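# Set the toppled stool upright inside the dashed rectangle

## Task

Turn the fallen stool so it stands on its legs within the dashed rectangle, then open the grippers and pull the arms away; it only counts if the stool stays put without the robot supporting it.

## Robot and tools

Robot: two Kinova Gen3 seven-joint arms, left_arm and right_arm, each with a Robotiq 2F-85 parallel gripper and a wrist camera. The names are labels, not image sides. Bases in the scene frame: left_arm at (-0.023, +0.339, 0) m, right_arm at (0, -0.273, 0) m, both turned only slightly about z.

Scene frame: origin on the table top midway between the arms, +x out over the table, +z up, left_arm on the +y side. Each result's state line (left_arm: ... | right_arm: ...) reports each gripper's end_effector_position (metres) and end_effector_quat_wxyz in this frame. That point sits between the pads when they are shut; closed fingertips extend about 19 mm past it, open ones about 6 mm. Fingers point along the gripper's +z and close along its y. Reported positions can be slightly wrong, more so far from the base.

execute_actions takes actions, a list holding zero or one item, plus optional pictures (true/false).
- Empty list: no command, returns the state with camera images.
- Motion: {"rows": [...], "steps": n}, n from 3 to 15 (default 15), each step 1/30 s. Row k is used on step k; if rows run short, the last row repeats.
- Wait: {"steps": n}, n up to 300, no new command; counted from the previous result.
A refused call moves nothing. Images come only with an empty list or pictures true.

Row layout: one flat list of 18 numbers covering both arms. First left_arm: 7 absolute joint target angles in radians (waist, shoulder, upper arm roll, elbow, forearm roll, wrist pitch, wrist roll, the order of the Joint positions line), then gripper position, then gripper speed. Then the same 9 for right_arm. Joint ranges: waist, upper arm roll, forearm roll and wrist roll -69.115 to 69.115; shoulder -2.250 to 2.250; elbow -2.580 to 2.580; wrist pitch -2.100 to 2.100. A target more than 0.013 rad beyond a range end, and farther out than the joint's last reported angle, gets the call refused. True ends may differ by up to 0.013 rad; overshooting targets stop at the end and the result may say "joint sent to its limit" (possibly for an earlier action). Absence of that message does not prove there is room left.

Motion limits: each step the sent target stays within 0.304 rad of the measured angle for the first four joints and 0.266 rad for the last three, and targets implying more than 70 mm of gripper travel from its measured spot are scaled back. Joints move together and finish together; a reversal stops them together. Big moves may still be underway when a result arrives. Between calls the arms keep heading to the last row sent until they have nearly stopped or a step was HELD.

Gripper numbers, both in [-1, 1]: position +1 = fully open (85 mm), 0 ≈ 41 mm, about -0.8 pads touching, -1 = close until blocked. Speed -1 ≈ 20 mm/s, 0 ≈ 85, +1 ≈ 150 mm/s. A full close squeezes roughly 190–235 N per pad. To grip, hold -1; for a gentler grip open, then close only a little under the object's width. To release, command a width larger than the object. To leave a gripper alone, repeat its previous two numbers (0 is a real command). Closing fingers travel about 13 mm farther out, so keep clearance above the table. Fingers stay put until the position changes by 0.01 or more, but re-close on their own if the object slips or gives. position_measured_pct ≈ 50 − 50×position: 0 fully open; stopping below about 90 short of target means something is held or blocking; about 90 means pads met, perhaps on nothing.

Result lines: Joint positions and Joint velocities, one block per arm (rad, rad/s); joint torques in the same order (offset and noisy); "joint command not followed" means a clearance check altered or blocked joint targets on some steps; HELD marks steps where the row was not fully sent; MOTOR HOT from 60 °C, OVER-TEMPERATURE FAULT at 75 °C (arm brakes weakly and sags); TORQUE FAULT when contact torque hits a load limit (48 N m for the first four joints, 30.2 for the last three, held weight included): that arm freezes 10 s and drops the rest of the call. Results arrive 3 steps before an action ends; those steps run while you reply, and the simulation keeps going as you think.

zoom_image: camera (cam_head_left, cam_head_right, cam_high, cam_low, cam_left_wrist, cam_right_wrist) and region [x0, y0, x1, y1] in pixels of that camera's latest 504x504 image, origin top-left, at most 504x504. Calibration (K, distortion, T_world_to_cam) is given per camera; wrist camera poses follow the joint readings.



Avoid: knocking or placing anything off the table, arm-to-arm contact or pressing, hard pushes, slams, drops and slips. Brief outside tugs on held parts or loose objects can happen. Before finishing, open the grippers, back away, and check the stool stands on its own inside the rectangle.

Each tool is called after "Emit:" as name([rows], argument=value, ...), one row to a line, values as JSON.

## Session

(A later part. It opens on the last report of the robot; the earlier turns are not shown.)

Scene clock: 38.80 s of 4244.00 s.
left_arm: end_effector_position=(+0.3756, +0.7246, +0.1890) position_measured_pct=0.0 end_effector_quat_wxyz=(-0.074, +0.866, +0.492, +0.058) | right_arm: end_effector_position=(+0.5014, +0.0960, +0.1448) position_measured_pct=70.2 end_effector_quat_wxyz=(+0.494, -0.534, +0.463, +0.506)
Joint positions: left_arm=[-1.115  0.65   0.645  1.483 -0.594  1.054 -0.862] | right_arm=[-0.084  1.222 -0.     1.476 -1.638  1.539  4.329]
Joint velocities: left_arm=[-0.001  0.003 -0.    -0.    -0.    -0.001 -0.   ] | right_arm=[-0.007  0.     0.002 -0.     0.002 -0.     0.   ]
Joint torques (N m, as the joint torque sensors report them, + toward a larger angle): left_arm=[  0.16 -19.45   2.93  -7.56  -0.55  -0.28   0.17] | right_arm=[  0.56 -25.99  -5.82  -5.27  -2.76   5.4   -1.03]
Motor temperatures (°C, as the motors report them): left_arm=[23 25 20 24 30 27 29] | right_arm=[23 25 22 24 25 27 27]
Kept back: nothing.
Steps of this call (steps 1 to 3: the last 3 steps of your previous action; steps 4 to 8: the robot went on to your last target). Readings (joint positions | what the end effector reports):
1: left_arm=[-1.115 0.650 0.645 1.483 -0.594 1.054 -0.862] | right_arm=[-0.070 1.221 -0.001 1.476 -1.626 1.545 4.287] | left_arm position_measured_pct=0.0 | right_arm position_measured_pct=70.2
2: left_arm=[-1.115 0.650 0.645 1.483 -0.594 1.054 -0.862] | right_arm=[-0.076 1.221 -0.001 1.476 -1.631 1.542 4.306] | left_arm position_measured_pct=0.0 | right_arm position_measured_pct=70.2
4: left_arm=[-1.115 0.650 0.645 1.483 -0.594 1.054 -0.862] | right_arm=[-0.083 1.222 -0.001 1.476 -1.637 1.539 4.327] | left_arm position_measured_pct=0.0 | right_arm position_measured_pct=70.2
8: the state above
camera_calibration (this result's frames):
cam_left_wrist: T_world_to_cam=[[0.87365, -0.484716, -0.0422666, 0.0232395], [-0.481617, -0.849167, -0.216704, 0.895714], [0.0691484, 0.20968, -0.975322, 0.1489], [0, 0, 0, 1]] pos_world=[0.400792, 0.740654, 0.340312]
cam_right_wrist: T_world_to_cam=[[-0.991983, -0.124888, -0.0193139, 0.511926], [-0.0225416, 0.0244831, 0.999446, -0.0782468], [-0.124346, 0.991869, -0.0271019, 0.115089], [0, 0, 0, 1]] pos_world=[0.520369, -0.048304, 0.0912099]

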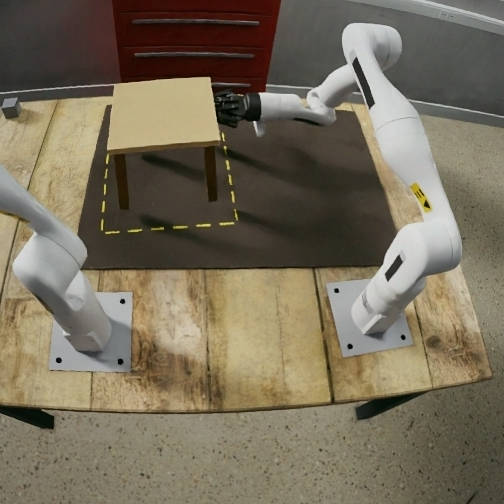

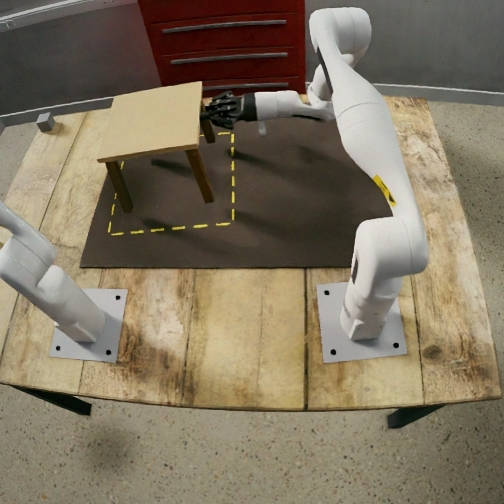

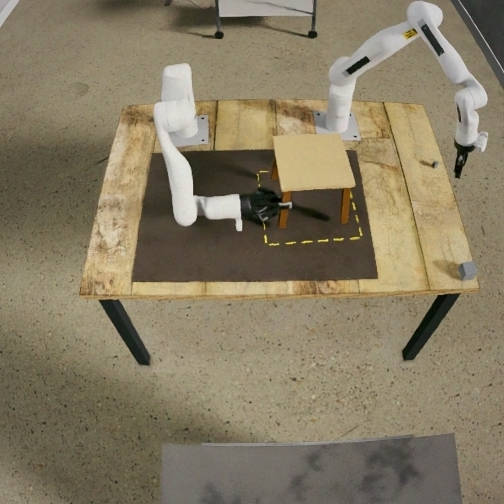

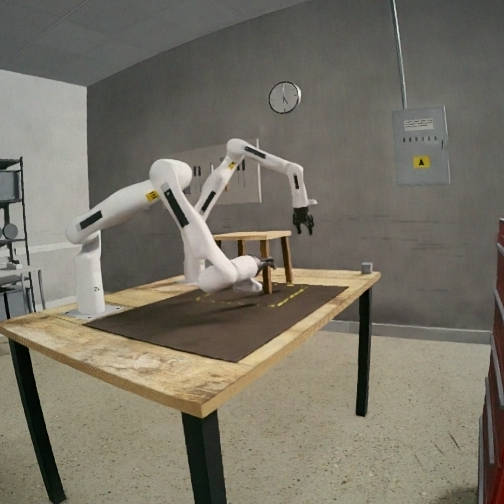

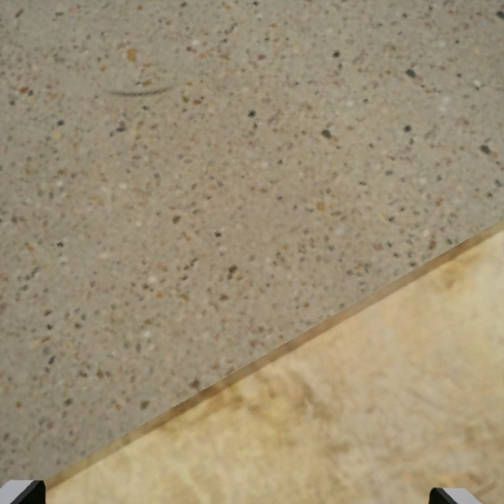

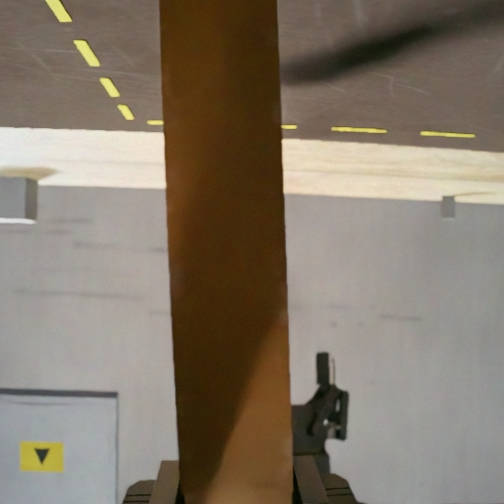

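Emit:
execute_actions(actions=[])

Scene clock: 39.13 s of 4244.00 s.
left_arm: end_effector_position=(+0.3756, +0.7246, +0.1890) position_measured_pct=0.0 end_effector_quat_wxyz=(-0.074, +0.866, +0.492, +0.058) | right_arm: end_effector_position=(+0.5011, +0.0964, +0.1448) position_measured_pct=70.2 end_effector_quat_wxyz=(+0.494, -0.535, +0.463, +0.506)
Joint positions: left_arm=[-1.115  0.65   0.645  1.483 -0.594  1.054 -0.862] | right_arm=[-0.085  1.222 -0.     1.476 -1.638  1.539  4.329]
Joint velocities: left_arm=[-0.     0.     0.001  0.    -0.001  0.001  0.   ] | right_arm=[-0.    -0.     0.001  0.001  0.001  0.002  0.   ]
Joint torques (N m, as the joint torque sensors report them, + toward a larger angle): left_arm=[  0.23 -19.36   3.09  -7.47  -0.73  -0.33   0.17] | right_arm=[  0.27 -25.89  -5.71  -5.98  -2.77   5.52  -0.99]
Motor temperatures (°C, as the motors report them): left_arm=[23 25 20 24 30 27 29] | right_arm=[23 25 22 24 25 27 27]
Kept back: nothing.
Steps of this call (steps 1 to 10: the robot went on to your last target). Readings (joint positions | what the end effector reports):
1: left_arm=[-1.115 0.650 0.645 1.483 -0.594 1.054 -0.862] | right_arm=[-0.084 1.222 -0.000 1.476 -1.638 1.539 4.329] | left_arm position_measured_pct=0.0 | right_arm position_measured_pct=70.2
2: left_arm=[-1.115 0.650 0.645 1.483 -0.594 1.054 -0.862] | right_arm=[-0.085 1.222 -0.000 1.476 -1.638 1.539 4.329] | left_arm position_measured_pct=0.0 | right_arm position_measured_pct=70.2
4: left_arm=[-1.115 0.650 0.645 1.483 -0.594 1.054 -0.862] | right_arm=[-0.085 1.222 -0.000 1.476 -1.638 1.539 4.329] | left_arm position_measured_pct=0.0 | right_arm position_measured_pct=70.2
8: left_arm=[-1.115 0.650 0.645 1.483 -0.594 1.054 -0.862] | right_arm=[-0.085 1.222 -0.000 1.476 -1.638 1.539 4.329] | left_arm position_measured_pct=0.0 | right_arm position_measured_pct=70.2
10: the state above
camera_calibration (this result's frames):
cam_left_wrist: T_world_to_cam=[[0.873649, -0.484717, -0.0422669, 0.0232399], [-0.481617, -0.849167, -0.216704, 0.895714], [0.0691482, 0.20968, -0.975322, 0.1489], [0, 0, 0, 1]] pos_world=[0.400792, 0.740654, 0.340312]
cam_right_wrist: T_world_to_cam=[[-0.991881, -0.125694, -0.0193092, 0.511704], [-0.0225583, 0.0244775, 0.999446, -0.078252], [-0.125152, 0.991767, -0.0271142, 0.115095], [0, 0, 0, 1]] pos_world=[0.520189, -0.0479142, 0.0912099]

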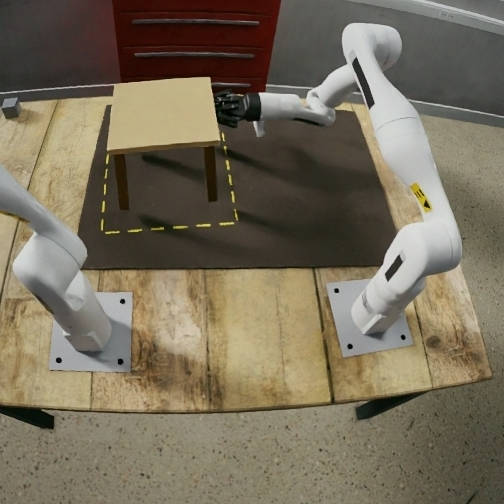

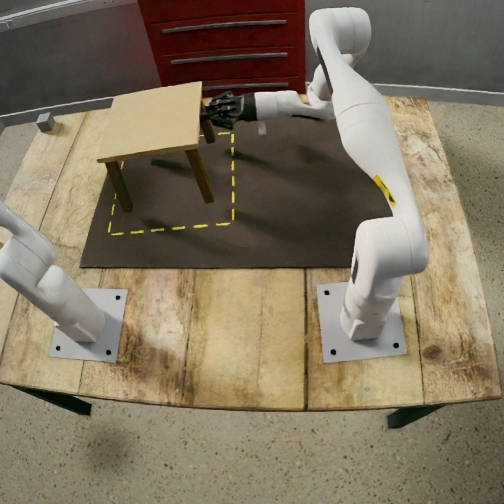

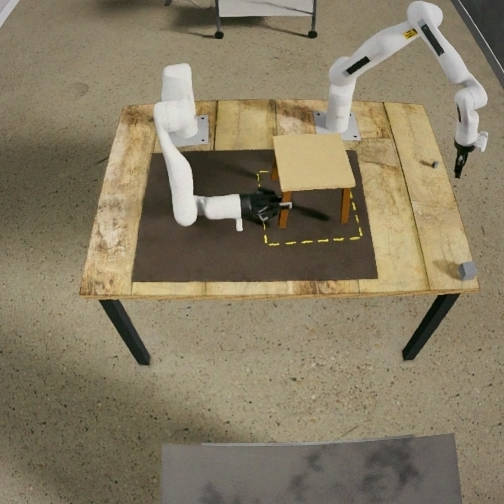

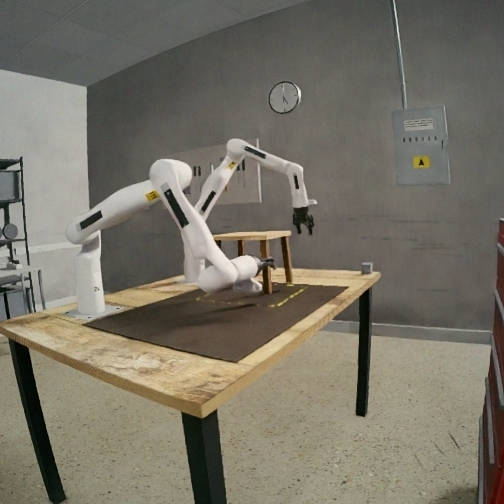

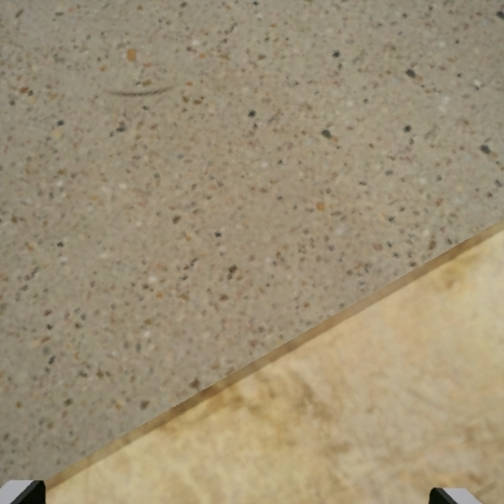

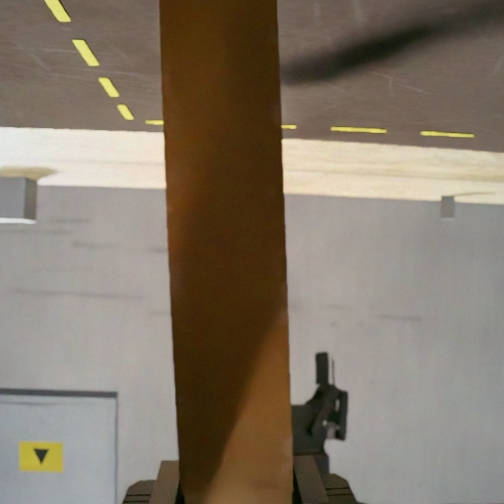

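Emit:
zoom_image(camera="cam_low", region=[180, 215, 330, 325])

Emit:
zoom_image(camera="cam_high", region=[220, 120, 390, 260])

Region (180, 215, 330, 325) of cam_low's 504x504 image, scaled by 3.360, with more detail than that image has; it fills the top 370 rows of this view, and the rest is white.

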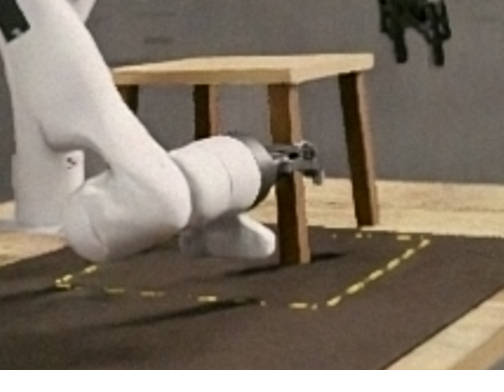

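Region (220, 120, 390, 260) of cam_high's 504x504 image, scaled by 2.965, with more detail than that image has; it fills the top 415 rows of this view, and the rest is white.

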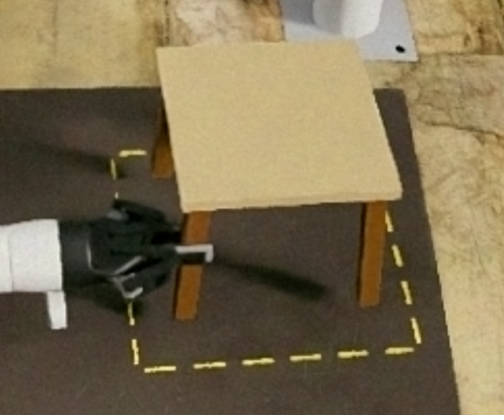

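Emit:
execute_actions([
  {"rows": [[-1.115,0.65,0.645,1.483,-0.594,1.054,-0.862,1,0,-0.085,1.2226,0,1.4751,-1.6377,1.5390,4.3295,-1,0.3],[-1.115,0.65,0.645,1.483,-0.594,1.054,-0.862,1,0,-0.085,1.2252,0,1.4738,-1.6378,1.5391,4.3308,-1,0.3],[-1.115,0.65,0.645,1.483,-0.594,1.054,-0.862,1,0,-0.085,1.2296,0,1.4715,-1.6378,1.5393,4.3329,-1,0.3],[-1.115,0.65,0.645,1.483,-0.594,1.054,-0.862,1,0,-0.085,1.2351,0,1.4686,-1.6379,1.5394,4.3355,-1,0.3],[-1.115,0.65,0.645,1.483,-0.594,1.054,-0.862,1,0,-0.085,1.2410,0,1.4655,-1.6380,1.5396,4.3384,-1,0.3],[-1.115,0.65,0.645,1.483,-0.594,1.054,-0.862,1,0,-0.085,1.2465,0,1.4626,-1.6380,1.5398,4.3410,-1,0.3],[-1.115,0.65,0.645,1.483,-0.594,1.054,-0.862,1,0,-0.085,1.2513,0,1.4601,-1.6381,1.5400,4.3433,-1,0.3],[-1.115,0.65,0.645,1.483,-0.594,1.054,-0.862,1,0,-0.085,1.2546,0,1.4584,-1.6382,1.5401,4.3449,-1,0.3],[-1.115,0.65,0.645,1.483,-0.594,1.054,-0.862,1,0,-0.085,1.2568,0,1.4573,-1.6382,1.5402,4.3460,-1,0.3],[-1.115,0.65,0.645,1.483,-0.594,1.054,-0.862,1,0,-0.085,1.2583,0,1.4565,-1.6382,1.5402,4.3467,-1,0.3]], "steps": 15},
], pictures=true)

Scene clock: 40.70 s of 4244.00 s.
left_arm: end_effector_position=(+0.3756, +0.7246, +0.1890) position_measured_pct=0.0 end_effector_quat_wxyz=(-0.074, +0.866, +0.492, +0.058) | right_arm: end_effector_position=(+0.5011, +0.0963, +0.1281) position_measured_pct=70.2 end_effector_quat_wxyz=(+0.494, -0.535, +0.463, +0.506)
Joint positions: left_arm=[-1.115  0.65   0.645  1.483 -0.594  1.054 -0.862] | right_arm=[-0.085  1.257  0.     1.457 -1.638  1.54   4.347]
Joint velocities: left_arm=[-0.001 -0.002  0.001  0.001  0.001 -0.002 -0.   ] | right_arm=[-0.     0.007 -0.002 -0.008 -0.005  0.004  0.003]
Joint torques (N m, as the joint torque sensors report them, + toward a larger angle): left_arm=[  0.11 -19.47   3.14  -7.76  -0.57  -0.28   0.04] | right_arm=[  0.43 -25.91  -5.71  -5.3   -2.84   5.83  -0.8 ]
Motor temperatures (°C, as the motors report them): left_arm=[23 25 20 24 30 27 29] | right_arm=[23 25 22 24 25 27 27]
Steps of this call (steps 1 to 15: the robot went on to your last target; steps 16 to 35: nothing new was sent; steps 36 to 47: the first 12 steps of this action). Readings (joint positions | what the end effector reports):
36: left_arm=[-1.115 0.650 0.645 1.483 -0.594 1.054 -0.862] | right_arm=[-0.085 1.222 -0.000 1.475 -1.638 1.539 4.329] | left_arm position_measured_pct=0.0 | right_arm position_measured_pct=70.2
37: left_arm=[-1.115 0.650 0.645 1.483 -0.594 1.054 -0.862] | right_arm=[-0.085 1.223 -0.000 1.475 -1.638 1.539 4.330] | left_arm position_measured_pct=0.0 | right_arm position_measured_pct=70.2
39: left_arm=[-1.115 0.650 0.645 1.483 -0.594 1.054 -0.862] | right_arm=[-0.085 1.229 -0.000 1.471 -1.638 1.540 4.332] | left_arm position_measured_pct=0.0 | right_arm position_measured_pct=70.2
43: left_arm=[-1.115 0.650 0.645 1.483 -0.594 1.054 -0.862] | right_arm=[-0.085 1.249 0.000 1.461 -1.638 1.540 4.342] | left_arm position_measured_pct=0.0 | right_arm position_measured_pct=70.2
47: the state above
camera_calibration (this result's frames):
cam_left_wrist: T_world_to_cam=[[0.87365, -0.484716, -0.0422667, 0.0232395], [-0.481617, -0.849167, -0.216704, 0.895714], [0.0691482, 0.209679, -0.975322, 0.1489], [0, 0, 0, 1]] pos_world=[0.400792, 0.740654, 0.340312]
cam_right_wrist: T_world_to_cam=[[-0.991865, -0.125723, -0.0199116, 0.511452], [-0.0232793, 0.025374, 0.999407, -0.0612254], [-0.125144, 0.991741, -0.0280943, 0.114871], [0, 0, 0, 1]] pos_world=[0.520242, -0.0480667, 0.0746002]

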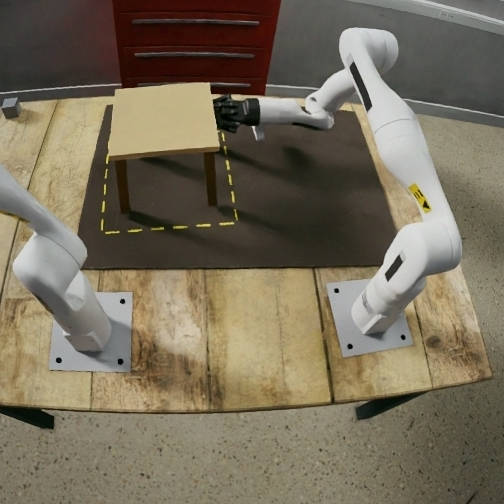

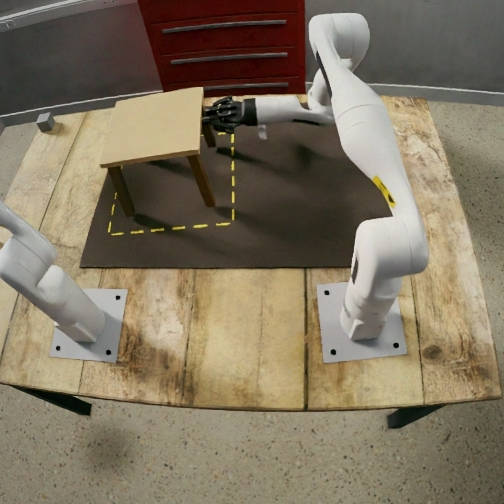

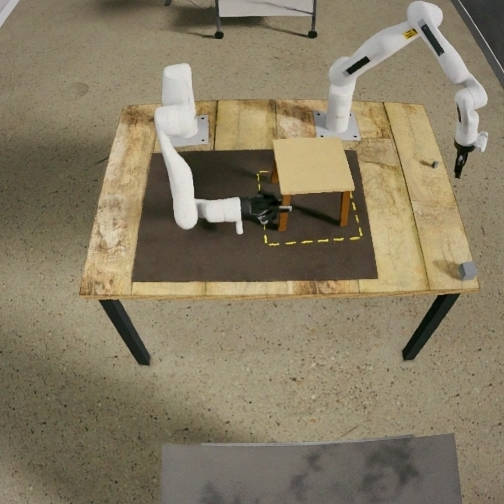

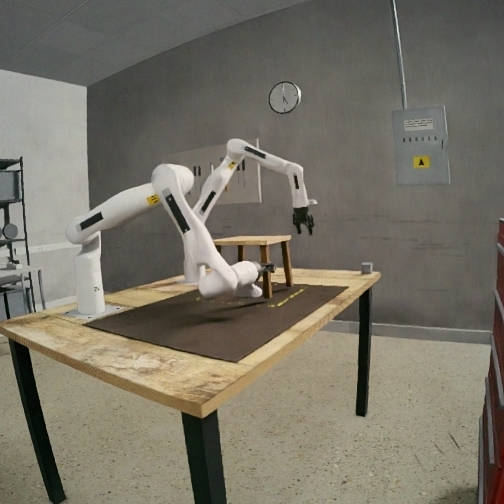

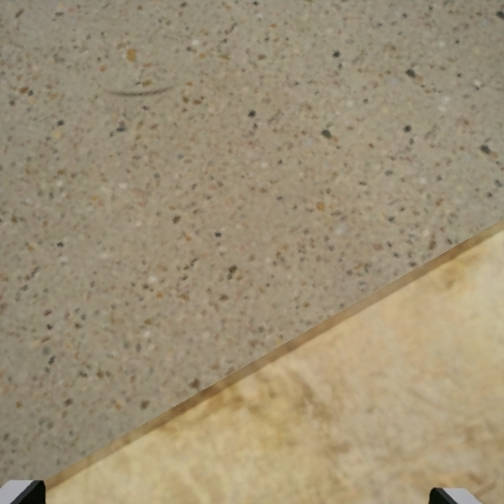

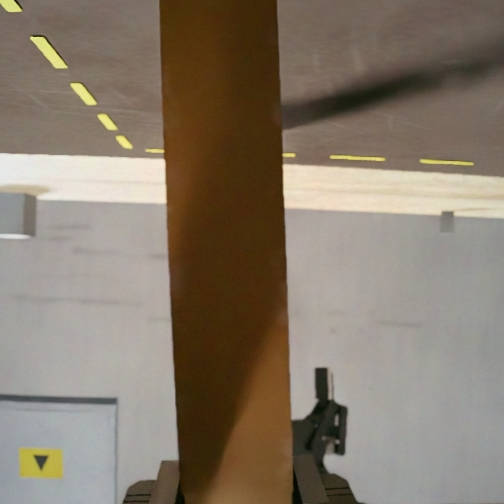

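Emit:
zoom_image(camera="cam_low", region=[200, 225, 320, 315])

Emit:
zoom_image(camera="cam_head_left", region=[90, 140, 250, 245])

Region (200, 225, 320, 315) of cam_low's 504x504 image, scaled by 4.200, with more detail than that image has; it fills the top 378 rows of this view, and the rest is white.

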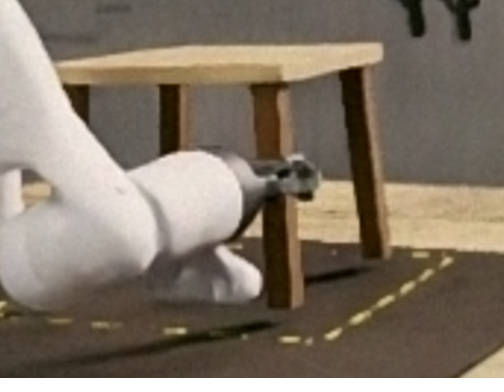

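Region (90, 140, 250, 245) of cam_head_left's 504x504 image, scaled by 3.150, with more detail than that image has; it fills the top 331 rows of this view, and the rest is white.

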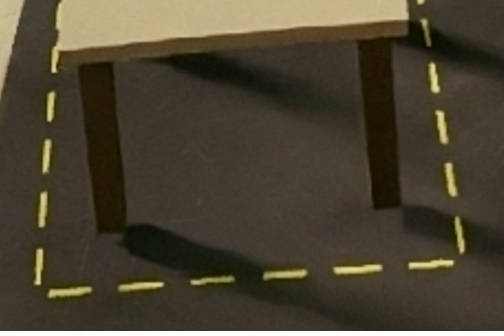

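Emit:
execute_actions([
  {"rows": [[-1.115,0.65,0.645,1.483,-0.594,1.054,-0.862,1,0,-0.085,1.2594,0,1.4559,-1.6382,1.5402,4.3472,-1,0.3],[-1.115,0.65,0.645,1.483,-0.594,1.054,-0.862,1,0,-0.085,1.2616,0,1.4547,-1.6382,1.5403,4.3481,-1,0.3],[-1.115,0.65,0.645,1.483,-0.594,1.054,-0.862,1,0,-0.085,1.2649,0,1.4529,-1.6383,1.5404,4.3496,-1,0.3],[-1.115,0.65,0.645,1.483,-0.594,1.054,-0.862,1,0,-0.085,1.2681,0,1.4511,-1.6383,1.5405,4.3510,-1,0.3],[-1.115,0.65,0.645,1.483,-0.594,1.054,-0.862,1,0,-0.085,1.2714,0,1.4492,-1.6384,1.5406,4.3524,-1,0.3],[-1.115,0.65,0.645,1.483,-0.594,1.054,-0.862,1,0,-0.085,1.2743,0,1.4476,-1.6384,1.5406,4.3536,-1,0.3],[-1.115,0.65,0.645,1.483,-0.594,1.054,-0.862,1,0,-0.085,1.2767,0,1.4462,-1.6384,1.5407,4.3546,-1,0.3],[-1.115,0.65,0.645,1.483,-0.594,1.054,-0.862,1,0,-0.085,1.2786,0,1.4450,-1.6385,1.5408,4.3554,-1,0.3],[-1.115,0.65,0.645,1.483,-0.594,1.054,-0.862,1,0,-0.085,1.2802,0,1.4442,-1.6385,1.5408,4.3561,-1,0.3],[-1.115,0.65,0.645,1.483,-0.594,1.054,-0.862,1,0,-0.085,1.2815,0,1.4434,-1.6385,1.5409,4.3566,-1,0.3],[-1.115,0.65,0.645,1.483,-0.594,1.054,-0.862,1,0,-0.085,1.2824,0,1.4429,-1.6385,1.5409,4.3570,-1,0.3]], "steps": 15},
])

Emit:
execute_actions(actions=[])

Scene clock: 41.80 s of 4244.00 s.
left_arm: end_effector_position=(+0.3756, +0.7246, +0.1890) position_measured_pct=0.0 end_effector_quat_wxyz=(-0.074, +0.866, +0.492, +0.058) | right_arm: end_effector_position=(+0.5013, +0.0960, +0.1179) position_measured_pct=70.2 end_effector_quat_wxyz=(+0.494, -0.534, +0.462, +0.506)
Joint positions: left_arm=[-1.115  0.65   0.645  1.483 -0.594  1.054 -0.862] | right_arm=[-0.084  1.281  0.     1.443 -1.639  1.542  4.357]
Joint velocities: left_arm=[ 0.001 -0.001 -0.     0.     0.     0.     0.001] | right_arm=[ 0.007  0.01   0.005 -0.003  0.004  0.     0.006]
Joint torques (N m, as the joint torque sensors report them, + toward a larger angle): left_arm=[  0.37 -19.42   2.87  -7.62  -0.61  -0.33   0.24] | right_arm=[ -1.32 -24.75  -4.91  -4.92  -2.4    3.7   -1.04]
Motor temperatures (°C, as the motors report them): left_arm=[23 25 20 24 30 27 29] | right_arm=[23 25 22 24 25 27 27]
Steps of this call (steps 1 to 3: the last 3 steps of your previous action; steps 4 to 15: the robot went on to your last target; steps 16 to 21: nothing new was sent; steps 22 to 33: the first 12 steps of this action). Readings (joint positions | what the end effector reports):
22: left_arm=[-1.115 0.650 0.645 1.483 -0.594 1.054 -0.862] | right_arm=[-0.085 1.259 -0.000 1.456 -1.638 1.540 4.347] | left_arm position_measured_pct=0.0 | right_arm position_measured_pct=70.2
23: left_arm=[-1.115 0.650 0.645 1.483 -0.594 1.054 -0.862] | right_arm=[-0.085 1.260 -0.000 1.456 -1.638 1.540 4.347] | left_arm position_measured_pct=0.0 | right_arm position_measured_pct=70.2
25: left_arm=[-1.115 0.650 0.645 1.483 -0.594 1.054 -0.862] | right_arm=[-0.085 1.265 -0.000 1.453 -1.639 1.541 4.349] | left_arm position_measured_pct=0.0 | right_arm position_measured_pct=70.2
29: left_arm=[-1.115 0.650 0.645 1.483 -0.594 1.054 -0.862] | right_arm=[-0.085 1.276 0.000 1.447 -1.638 1.541 4.354] | left_arm position_measured_pct=0.0 | right_arm position_measured_pct=70.2
33: the state above

Scene clock: 41.90 s of 4244.00 s.
left_arm: end_effector_position=(+0.3756, +0.7246, +0.1890) position_measured_pct=0.0 end_effector_quat_wxyz=(-0.074, +0.866, +0.492, +0.058) | right_arm: end_effector_position=(+0.5013, +0.0958, +0.1174) position_measured_pct=70.2 end_effector_quat_wxyz=(+0.494, -0.535, +0.463, +0.506)
Joint positions: left_arm=[-1.115  0.65   0.645  1.483 -0.594  1.054 -0.862] | right_arm=[-0.084  1.282  0.     1.443 -1.638  1.542  4.357]
Joint velocities: left_arm=[-0.001 -0.002 -0.001 -0.     0.    -0.002 -0.   ] | right_arm=[ 0.002  0.005 -0.002 -0.004 -0.     0.003  0.001]
Joint torques (N m, as the joint torque sensors report them, + toward a larger angle): left_arm=[  0.29 -19.23   2.8   -7.82  -0.6   -0.26   0.16] | right_arm=[ -0.45 -24.28  -4.03  -5.26  -2.24   3.12  -0.77]
Motor temperatures (°C, as the motors report them): left_arm=[23 25 20 24 30 27 29] | right_arm=[23 25 22 24 25 27 27]
Kept back: nothing.
Steps of this call (steps 1 to 3: the last 3 steps of your previous action). Readings (joint positions | what the end effector reports):
1: left_arm=[-1.115 0.650 0.645 1.483 -0.594 1.054 -0.862] | right_arm=[-0.084 1.281 0.000 1.443 -1.638 1.542 4.357] | left_arm position_measured_pct=0.0 | right_arm position_measured_pct=70.2
2: left_arm=[-1.115 0.650 0.645 1.483 -0.594 1.054 -0.862] | right_arm=[-0.084 1.281 0.000 1.443 -1.638 1.542 4.357] | left_arm position_measured_pct=0.0 | right_arm position_measured_pct=70.2
3: the state above
camera_calibration (this result's frames):
cam_left_wrist: T_world_to_cam=[[0.873649, -0.484717, -0.0422669, 0.0232398], [-0.481617, -0.849167, -0.216704, 0.895714], [0.0691482, 0.20968, -0.975322, 0.1489], [0, 0, 0, 1]] pos_world=[0.400792, 0.740654, 0.340312]
cam_right_wrist: T_world_to_cam=[[-0.991898, -0.125438, -0.0201078, 0.511423], [-0.0232727, 0.0238161, 0.999445, -0.0504353], [-0.12489, 0.991816, -0.0265424, 0.114711], [0, 0, 0, 1]] pos_world=[0.520432, -0.0484192, 0.0637356]

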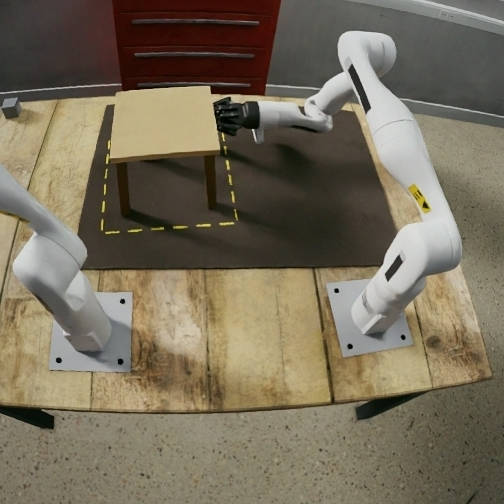

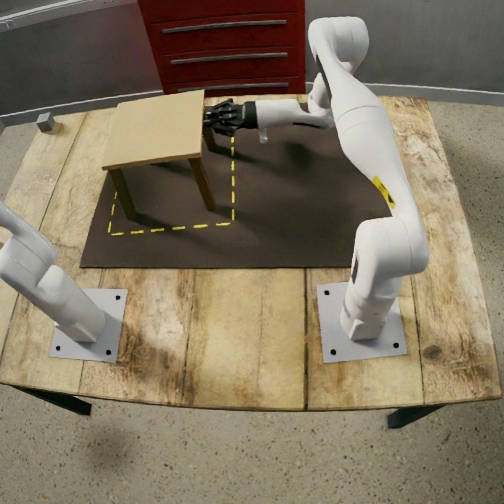

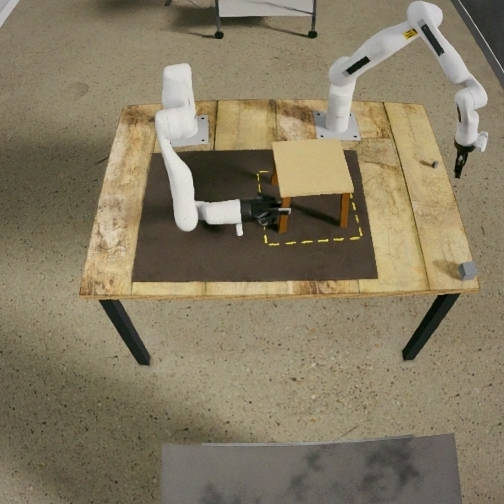

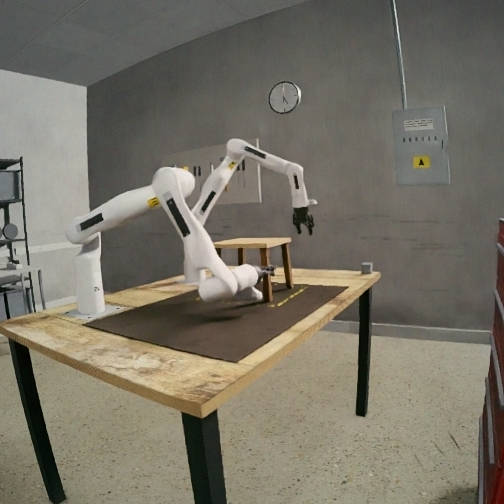

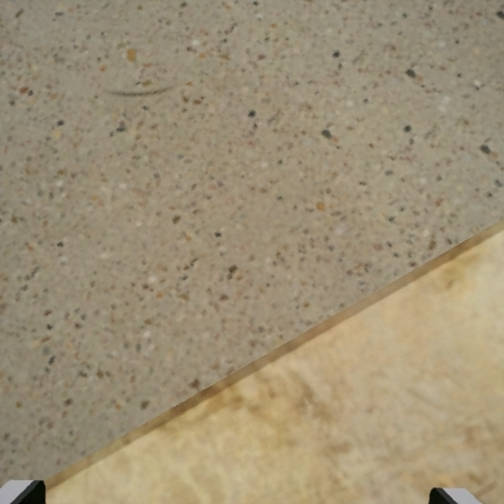

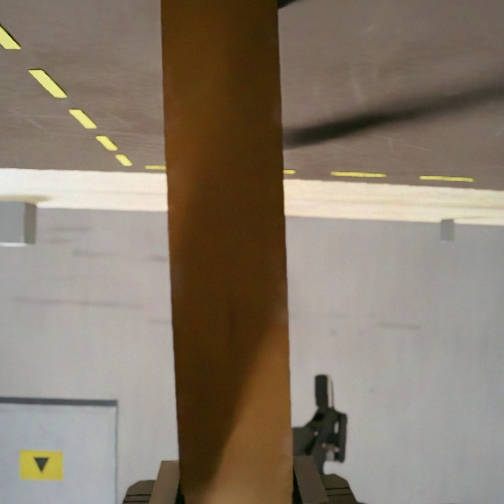

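Emit:
zoom_image(camera="cam_low", region=[230, 255, 320, 315])

Emit:
zoom_image(camera="cam_head_left", region=[90, 150, 250, 245])

Region (230, 255, 320, 315) of cam_low's 504x504 image, scaled by 5.600, with more detail than that image has.

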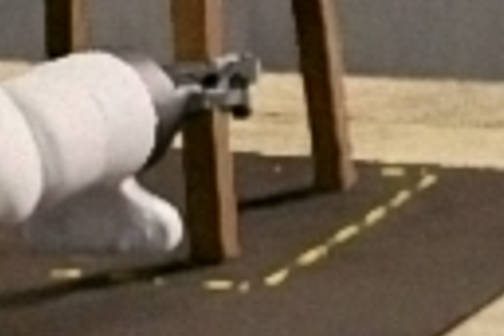

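Region (90, 150, 250, 245) of cam_head_left's 504x504 image, scaled by 3.150, with more detail than that image has; it fills the top 299 rows of this view, and the rest is white.

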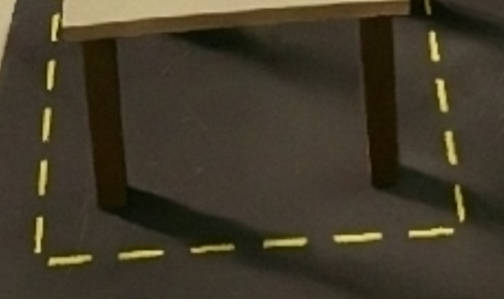

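Emit:
execute_actions([
  {"rows": [[-1.115,0.65,0.645,1.483,-0.594,1.054,-0.862,1,0,-0.085,1.2831,0,1.4425,-1.6385,1.5409,4.3573,-1,0.3],[-1.115,0.65,0.645,1.483,-0.594,1.054,-0.862,1,0,-0.085,1.2840,0,1.4420,-1.6386,1.5409,4.3576,-1,0.3],[-1.115,0.65,0.645,1.483,-0.594,1.054,-0.862,1,0,-0.085,1.2846,0,1.4416,-1.6386,1.5409,4.3579,-1,0.3],[-1.115,0.65,0.645,1.483,-0.594,1.054,-0.862,1,0,-0.085,1.2846,0,1.4416,-1.6386,1.5409,4.3579,-1,0.3],[-1.115,0.65,0.645,1.483,-0.594,1.054,-0.862,1,0,-0.085,1.2846,0,1.4416,-1.6386,1.5409,4.3579,1,0.8],[-1.115,0.65,0.645,1.483,-0.594,1.054,-0.862,1,0,-0.085,1.2846,0,1.4416,-1.6386,1.5409,4.3579,1,0.8],[-1.115,0.65,0.645,1.483,-0.594,1.054,-0.862,1,0,-0.085,1.2846,0,1.4416,-1.6386,1.5409,4.3579,1,0.8],[-1.115,0.65,0.645,1.483,-0.594,1.054,-0.862,1,0,-0.085,1.2846,0,1.4416,-1.6386,1.5409,4.3579,1,0.8],[-1.115,0.65,0.645,1.483,-0.594,1.054,-0.862,1,0,-0.085,1.2846,0,1.4416,-1.6386,1.5409,4.3579,1,0.8],[-1.115,0.65,0.645,1.483,-0.594,1.054,-0.862,1,0,-0.085,1.2846,0,1.4416,-1.6386,1.5409,4.3579,1,0.8],[-1.115,0.65,0.645,1.483,-0.594,1.054,-0.862,1,0,-0.085,1.2846,0,1.4416,-1.6386,1.5409,4.3579,1,0.8],[-1.115,0.65,0.645,1.483,-0.594,1.054,-0.862,1,0,-0.083,1.2846,0,1.4416,-1.6368,1.5417,4.3579,1,0.8],[-1.115,0.65,0.645,1.483,-0.594,1.054,-0.862,1,0,-0.078,1.2846,0,1.4416,-1.6322,1.5437,4.3579,1,0.8],[-1.115,0.65,0.645,1.483,-0.594,1.054,-0.862,1,0,-0.069,1.2846,0,1.4416,-1.6240,1.5474,4.3579,1,0.8],[-1.115,0.65,0.645,1.483,-0.594,1.054,-0.862,1,0,-0.056,1.2846,0,1.4416,-1.6121,1.5526,4.3579,1,0.8]], "steps": 15},
])

Emit:
execute_actions([
  {"rows": [[-1.115,0.65,0.645,1.483,-0.594,1.054,-0.862,1,0,-0.040,1.2846,0,1.4416,-1.5974,1.5591,4.3579,1,0.8],[-1.115,0.65,0.645,1.483,-0.594,1.054,-0.862,1,0,-0.022,1.2846,0,1.4416,-1.5810,1.5664,4.3579,1,0.8],[-1.115,0.65,0.645,1.483,-0.594,1.054,-0.862,1,0,-0.004,1.2846,0,1.4416,-1.5645,1.5737,4.3579,1,0.8],[-1.115,0.65,0.645,1.483,-0.594,1.054,-0.862,1,0,0.014,1.2846,0,1.4416,-1.5480,1.5810,4.3579,1,0.8],[-1.115,0.65,0.645,1.483,-0.594,1.054,-0.862,1,0,0.032,1.2846,0,1.4416,-1.5357,1.5865,4.3579,1,0.8],[-1.115,0.65,0.645,1.483,-0.594,1.054,-0.862,1,0,0.050,1.2846,0,1.4416,-1.5274,1.5901,4.3579,1,0.8],[-1.115,0.65,0.645,1.483,-0.594,1.054,-0.862,1,0,0.068,1.2846,0,1.4416,-1.5233,1.5919,4.3579,1,0.8],[-1.115,0.65,0.645,1.483,-0.594,1.054,-0.862,1,0,0.086,1.2846,0,1.4416,-1.5219,1.5925,4.3579,1,0.8],[-1.115,0.65,0.645,1.483,-0.594,1.054,-0.862,1,0,0.104,1.2846,0,1.4416,-1.5219,1.5925,4.3579,1,0.8],[-1.115,0.65,0.645,1.483,-0.594,1.054,-0.862,1,0,0.122,1.2846,0,1.4416,-1.5219,1.5925,4.3579,1,0.8],[-1.115,0.65,0.645,1.483,-0.594,1.054,-0.862,1,0,0.140,1.2846,0,1.4416,-1.5219,1.5925,4.3579,1,0.8],[-1.115,0.65,0.645,1.483,-0.594,1.054,-0.862,1,0,0.158,1.2846,0,1.4416,-1.5219,1.5925,4.3579,1,0.8],[-1.115,0.65,0.645,1.483,-0.594,1.054,-0.862,1,0,0.176,1.2846,0,1.4416,-1.5219,1.5925,4.3579,1,0.8],[-1.115,0.65,0.645,1.483,-0.594,1.054,-0.862,1,0,0.194,1.2846,0,1.4416,-1.5219,1.5925,4.3579,1,0.8],[-1.115,0.65,0.645,1.483,-0.594,1.054,-0.862,1,0,0.212,1.2846,0,1.4416,-1.5219,1.5925,4.3579,1,0.8]], "steps": 15},
])

Emit:
execute_actions([
  {"rows": [[-1.115,0.65,0.645,1.483,-0.594,1.054,-0.862,1,0,0.230,1.2846,0,1.4416,-1.5219,1.5925,4.3579,1,0.8],[-1.115,0.65,0.645,1.483,-0.594,1.054,-0.862,1,0,0.247,1.2846,0,1.4416,-1.5219,1.5925,4.3579,1,0.8],[-1.115,0.65,0.645,1.483,-0.594,1.054,-0.862,1,0,0.262,1.2846,0,1.4416,-1.5219,1.5925,4.3579,1,0.8],[-1.115,0.65,0.645,1.483,-0.594,1.054,-0.862,1,0,0.275,1.2846,0,1.4416,-1.5219,1.5925,4.3579,1,0.8],[-1.115,0.65,0.645,1.483,-0.594,1.054,-0.862,1,0,0.285,1.2846,0,1.4416,-1.5219,1.5925,4.3579,1,0.8],[-1.115,0.65,0.645,1.483,-0.594,1.054,-0.862,1,0,0.292,1.2846,0,1.4416,-1.5219,1.5925,4.3579,1,0.8],[-1.115,0.65,0.645,1.483,-0.594,1.054,-0.862,1,0,0.296,1.2846,0,1.4416,-1.5219,1.5925,4.3579,1,0.8],[-1.115,0.65,0.645,1.483,-0.594,1.054,-0.862,1,0,0.298,1.2846,0,1.4416,-1.5219,1.5925,4.3579,1,0.8]], "steps": 11},
], pictures=true)

Scene clock: 44.47 s of 4244.00 s.
left_arm: end_effector_position=(+0.3756, +0.7246, +0.1890) position_measured_pct=0.0 end_effector_quat_wxyz=(-0.074, +0.866, +0.492, +0.058) | right_arm: end_effector_position=(+0.5012, +0.0960, +0.1160) position_measured_pct=44.4 end_effector_quat_wxyz=(+0.494, -0.535, +0.463, +0.506)
Joint positions: left_arm=[-1.115  0.65   0.645  1.483 -0.594  1.054 -0.862] | right_arm=[-0.084  1.284 -0.     1.442 -1.638  1.541  4.358]
Joint velocities: left_arm=[ 0.     0.     0.001  0.    -0.002  0.003  0.   ] | right_arm=[ 0.031  0.004 -0.014  0.001  0.032  0.015 -0.   ]
Joint torques (N m, as the joint torque sensors report them, + toward a larger angle): left_arm=[  0.51 -19.43   2.71  -7.55  -0.55  -0.29   0.2 ] | right_arm=[  1.64 -22.55  -2.25  -4.67  -1.29   2.31  -0.34]
Motor temperatures (°C, as the motors report them): left_arm=[23 25 20 24 30 27 29] | right_arm=[23 25 22 24 25 27 27]
Steps of this call (steps 1 to 15: the robot went on to your last target; steps 16 to 65: nothing new was sent; steps 66 to 77: the first 12 steps of this action). Readings (joint positions | what the end effector reports):
66: left_arm=[-1.115 0.650 0.645 1.483 -0.594 1.054 -0.862] | right_arm=[-0.084 1.282 0.001 1.443 -1.638 1.541 4.358] | left_arm position_measured_pct=0.0 | right_arm position_measured_pct=70.2
67: left_arm=[-1.115 0.650 0.645 1.483 -0.594 1.054 -0.862] | right_arm=[-0.084 1.283 0.000 1.442 -1.638 1.542 4.358] | left_arm position_measured_pct=0.0 | right_arm position_measured_pct=70.2
69: left_arm=[-1.115 0.650 0.645 1.483 -0.594 1.054 -0.862] | right_arm=[-0.084 1.283 0.000 1.442 -1.638 1.542 4.358] | left_arm position_measured_pct=0.0 | right_arm position_measured_pct=70.2
73: left_arm=[-1.115 0.650 0.645 1.483 -0.594 1.054 -0.862] | right_arm=[-0.084 1.284 -0.000 1.442 -1.639 1.541 4.358] | left_arm position_measured_pct=0.0 | right_arm position_measured_pct=63.1
77: the state above

Scene clock: 44.97 s of 4244.00 s.
left_arm: end_effector_position=(+0.3756, +0.7246, +0.1890) position_measured_pct=0.0 end_effector_quat_wxyz=(-0.074, +0.866, +0.492, +0.058) | right_arm: end_effector_position=(+0.5242, -0.0072, +0.1158) position_measured_pct=0.0 end_effector_quat_wxyz=(+0.511, -0.518, +0.481, +0.488)
Joint positions: left_arm=[-1.115  0.65   0.645  1.483 -0.594  1.054 -0.862] | right_arm=[ 0.112  1.285 -0.     1.442 -1.522  1.592  4.358]
Joint velocities: left_arm=[ 0.001 -0.004  0.001  0.001 -0.002  0.001  0.   ] | right_arm=[ 0.53  -0.001  0.001 -0.001  0.005  0.004  0.   ]
Joint torques (N m, as the joint torque sensors report them, + toward a larger angle): left_arm=[  0.18 -19.24   2.96  -7.64  -0.5   -0.23   0.18] | right_arm=[  0.6  -21.6   -2.03  -4.61  -1.38   2.18  -0.12]
Motor temperatures (°C, as the motors report them): left_arm=[23 25 20 24 30 27 29] | right_arm=[23 25 22 24 25 27 27]
Steps of this call (steps 1 to 3: the last 3 steps of your previous action; steps 4 to 15: the first 12 steps of this action). Readings (joint positions | what the end effector reports):
4: left_arm=[-1.115 0.650 0.645 1.483 -0.594 1.054 -0.862] | right_arm=[-0.062 1.285 -0.001 1.442 -1.619 1.550 4.358] | left_arm position_measured_pct=0.0 | right_arm position_measured_pct=25.4
5: left_arm=[-1.115 0.650 0.645 1.483 -0.594 1.054 -0.862] | right_arm=[-0.050 1.285 -0.001 1.442 -1.609 1.554 4.358] | left_arm position_measured_pct=0.0 | right_arm position_measured_pct=20.6
7: left_arm=[-1.115 0.650 0.645 1.483 -0.594 1.054 -0.862] | right_arm=[-0.022 1.285 -0.001 1.441 -1.584 1.565 4.358] | left_arm position_measured_pct=0.0 | right_arm position_measured_pct=10.7
11: left_arm=[-1.115 0.650 0.645 1.483 -0.594 1.054 -0.862] | right_arm=[0.043 1.285 -0.000 1.442 -1.535 1.587 4.358] | left_arm position_measured_pct=0.0 | right_arm position_measured_pct=0.8
15: the state above

Scene clock: 45.33 s of 4244.00 s.
left_arm: end_effector_position=(+0.3756, +0.7246, +0.1890) position_measured_pct=0.0 end_effector_quat_wxyz=(-0.074, +0.866, +0.492, +0.058) | right_arm: end_effector_position=(+0.5626, -0.1029, +0.1156) position_measured_pct=0.0 end_effector_quat_wxyz=(+0.552, -0.474, +0.525, +0.441)
Joint positions: left_arm=[-1.115  0.65   0.645  1.483 -0.594  1.054 -0.862] | right_arm=[ 0.287  1.284  0.001  1.441 -1.522  1.592  4.358]
Joint velocities: left_arm=[-0.     0.001  0.    -0.    -0.     0.     0.001] | right_arm=[ 0.217 -0.002  0.01  -0.002  0.001 -0.001  0.   ]
Joint torques (N m, as the joint torque sensors report them, + toward a larger angle): left_arm=[  0.34 -19.26   3.    -7.61  -0.5   -0.27   0.23] | right_arm=[ -2.73 -21.28  -3.1   -4.57  -1.47   2.46   0.03]
Motor temperatures (°C, as the motors report them): left_arm=[23 25 20 24 30 27 29] | right_arm=[23 25 22 24 25 27 27]
Steps of this call (steps 1 to 3: the last 3 steps of your previous action; steps 4 to 11: the first 8 steps of this action). Readings (joint positions | what the end effector reports):
4: left_arm=[-1.115 0.650 0.645 1.483 -0.594 1.054 -0.862] | right_arm=[0.184 1.285 -0.000 1.441 -1.522 1.592 4.358] | left_arm position_measured_pct=0.0 | right_arm position_measured_pct=0.0
5: left_arm=[-1.115 0.650 0.645 1.483 -0.594 1.054 -0.862] | right_arm=[0.202 1.285 -0.000 1.441 -1.522 1.592 4.358] | left_arm position_measured_pct=0.0 | right_arm position_measured_pct=0.0
7: left_arm=[-1.115 0.650 0.645 1.483 -0.594 1.054 -0.862] | right_arm=[0.236 1.285 0.000 1.441 -1.522 1.592 4.358] | left_arm position_measured_pct=0.0 | right_arm position_measured_pct=0.0
11: the state above
camera_calibration (this result's frames):
cam_left_wrist: T_world_to_cam=[[0.87365, -0.484716, -0.0422669, 0.0232396], [-0.481617, -0.849167, -0.216703, 0.895714], [0.0691481, 0.209679, -0.975322, 0.1489], [0, 0, 0, 1]] pos_world=[0.400792, 0.740654, 0.340312]
cam_right_wrist: T_world_to_cam=[[-0.992707, 0.118879, -0.0200103, 0.572815], [-0.0164889, 0.0305319, 0.999398, -0.0455203], [0.119418, 0.992439, -0.0283491, 0.182263], [0, 0, 0, 1]] pos_world=[0.546121, -0.247591, 0.062122]

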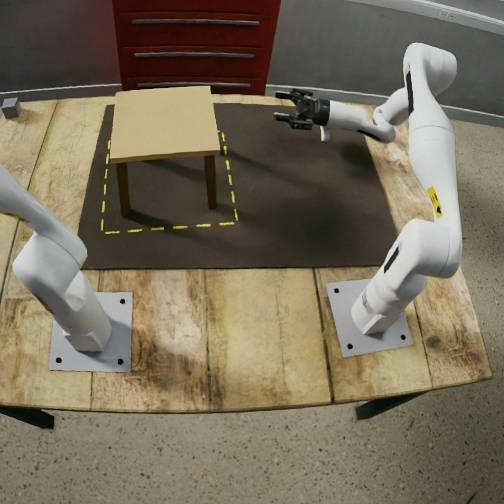

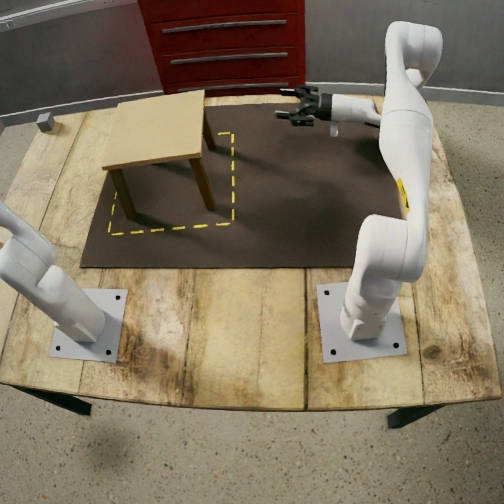

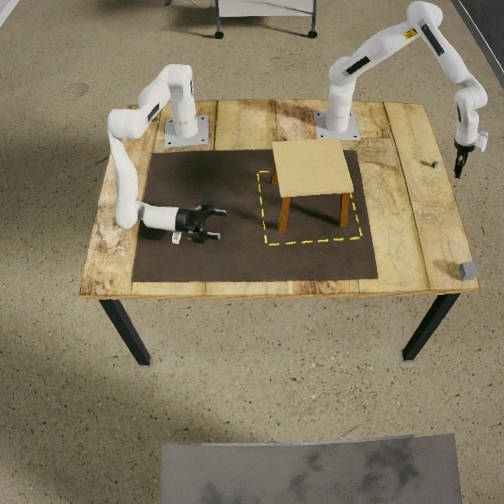

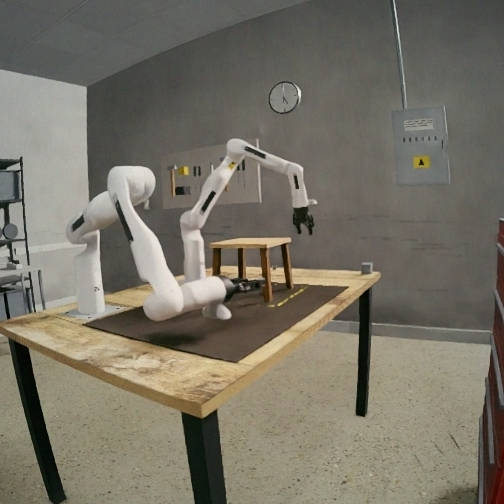

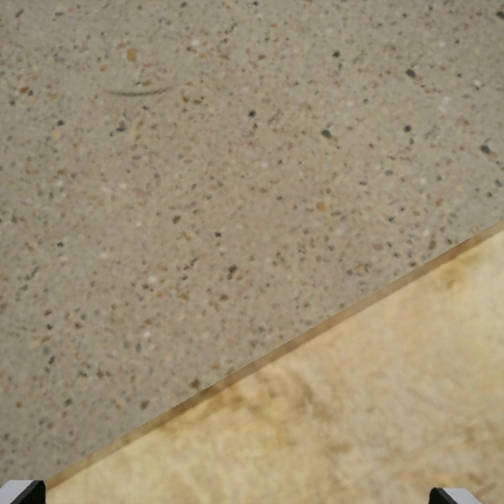

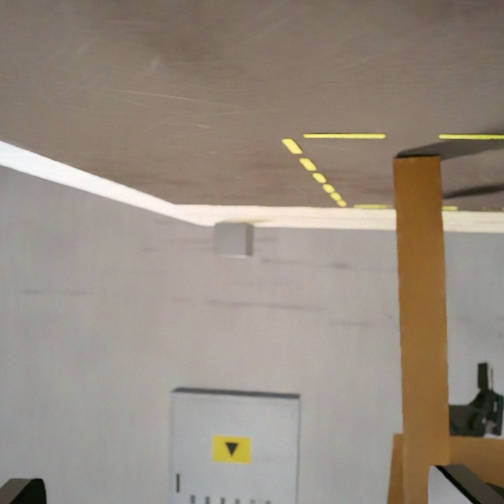

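The stool is standing inside the rectangle, and the right arm has let go and moved clear.

Emit:
finished_scene(scene=2)

The scene is finished: the task was done.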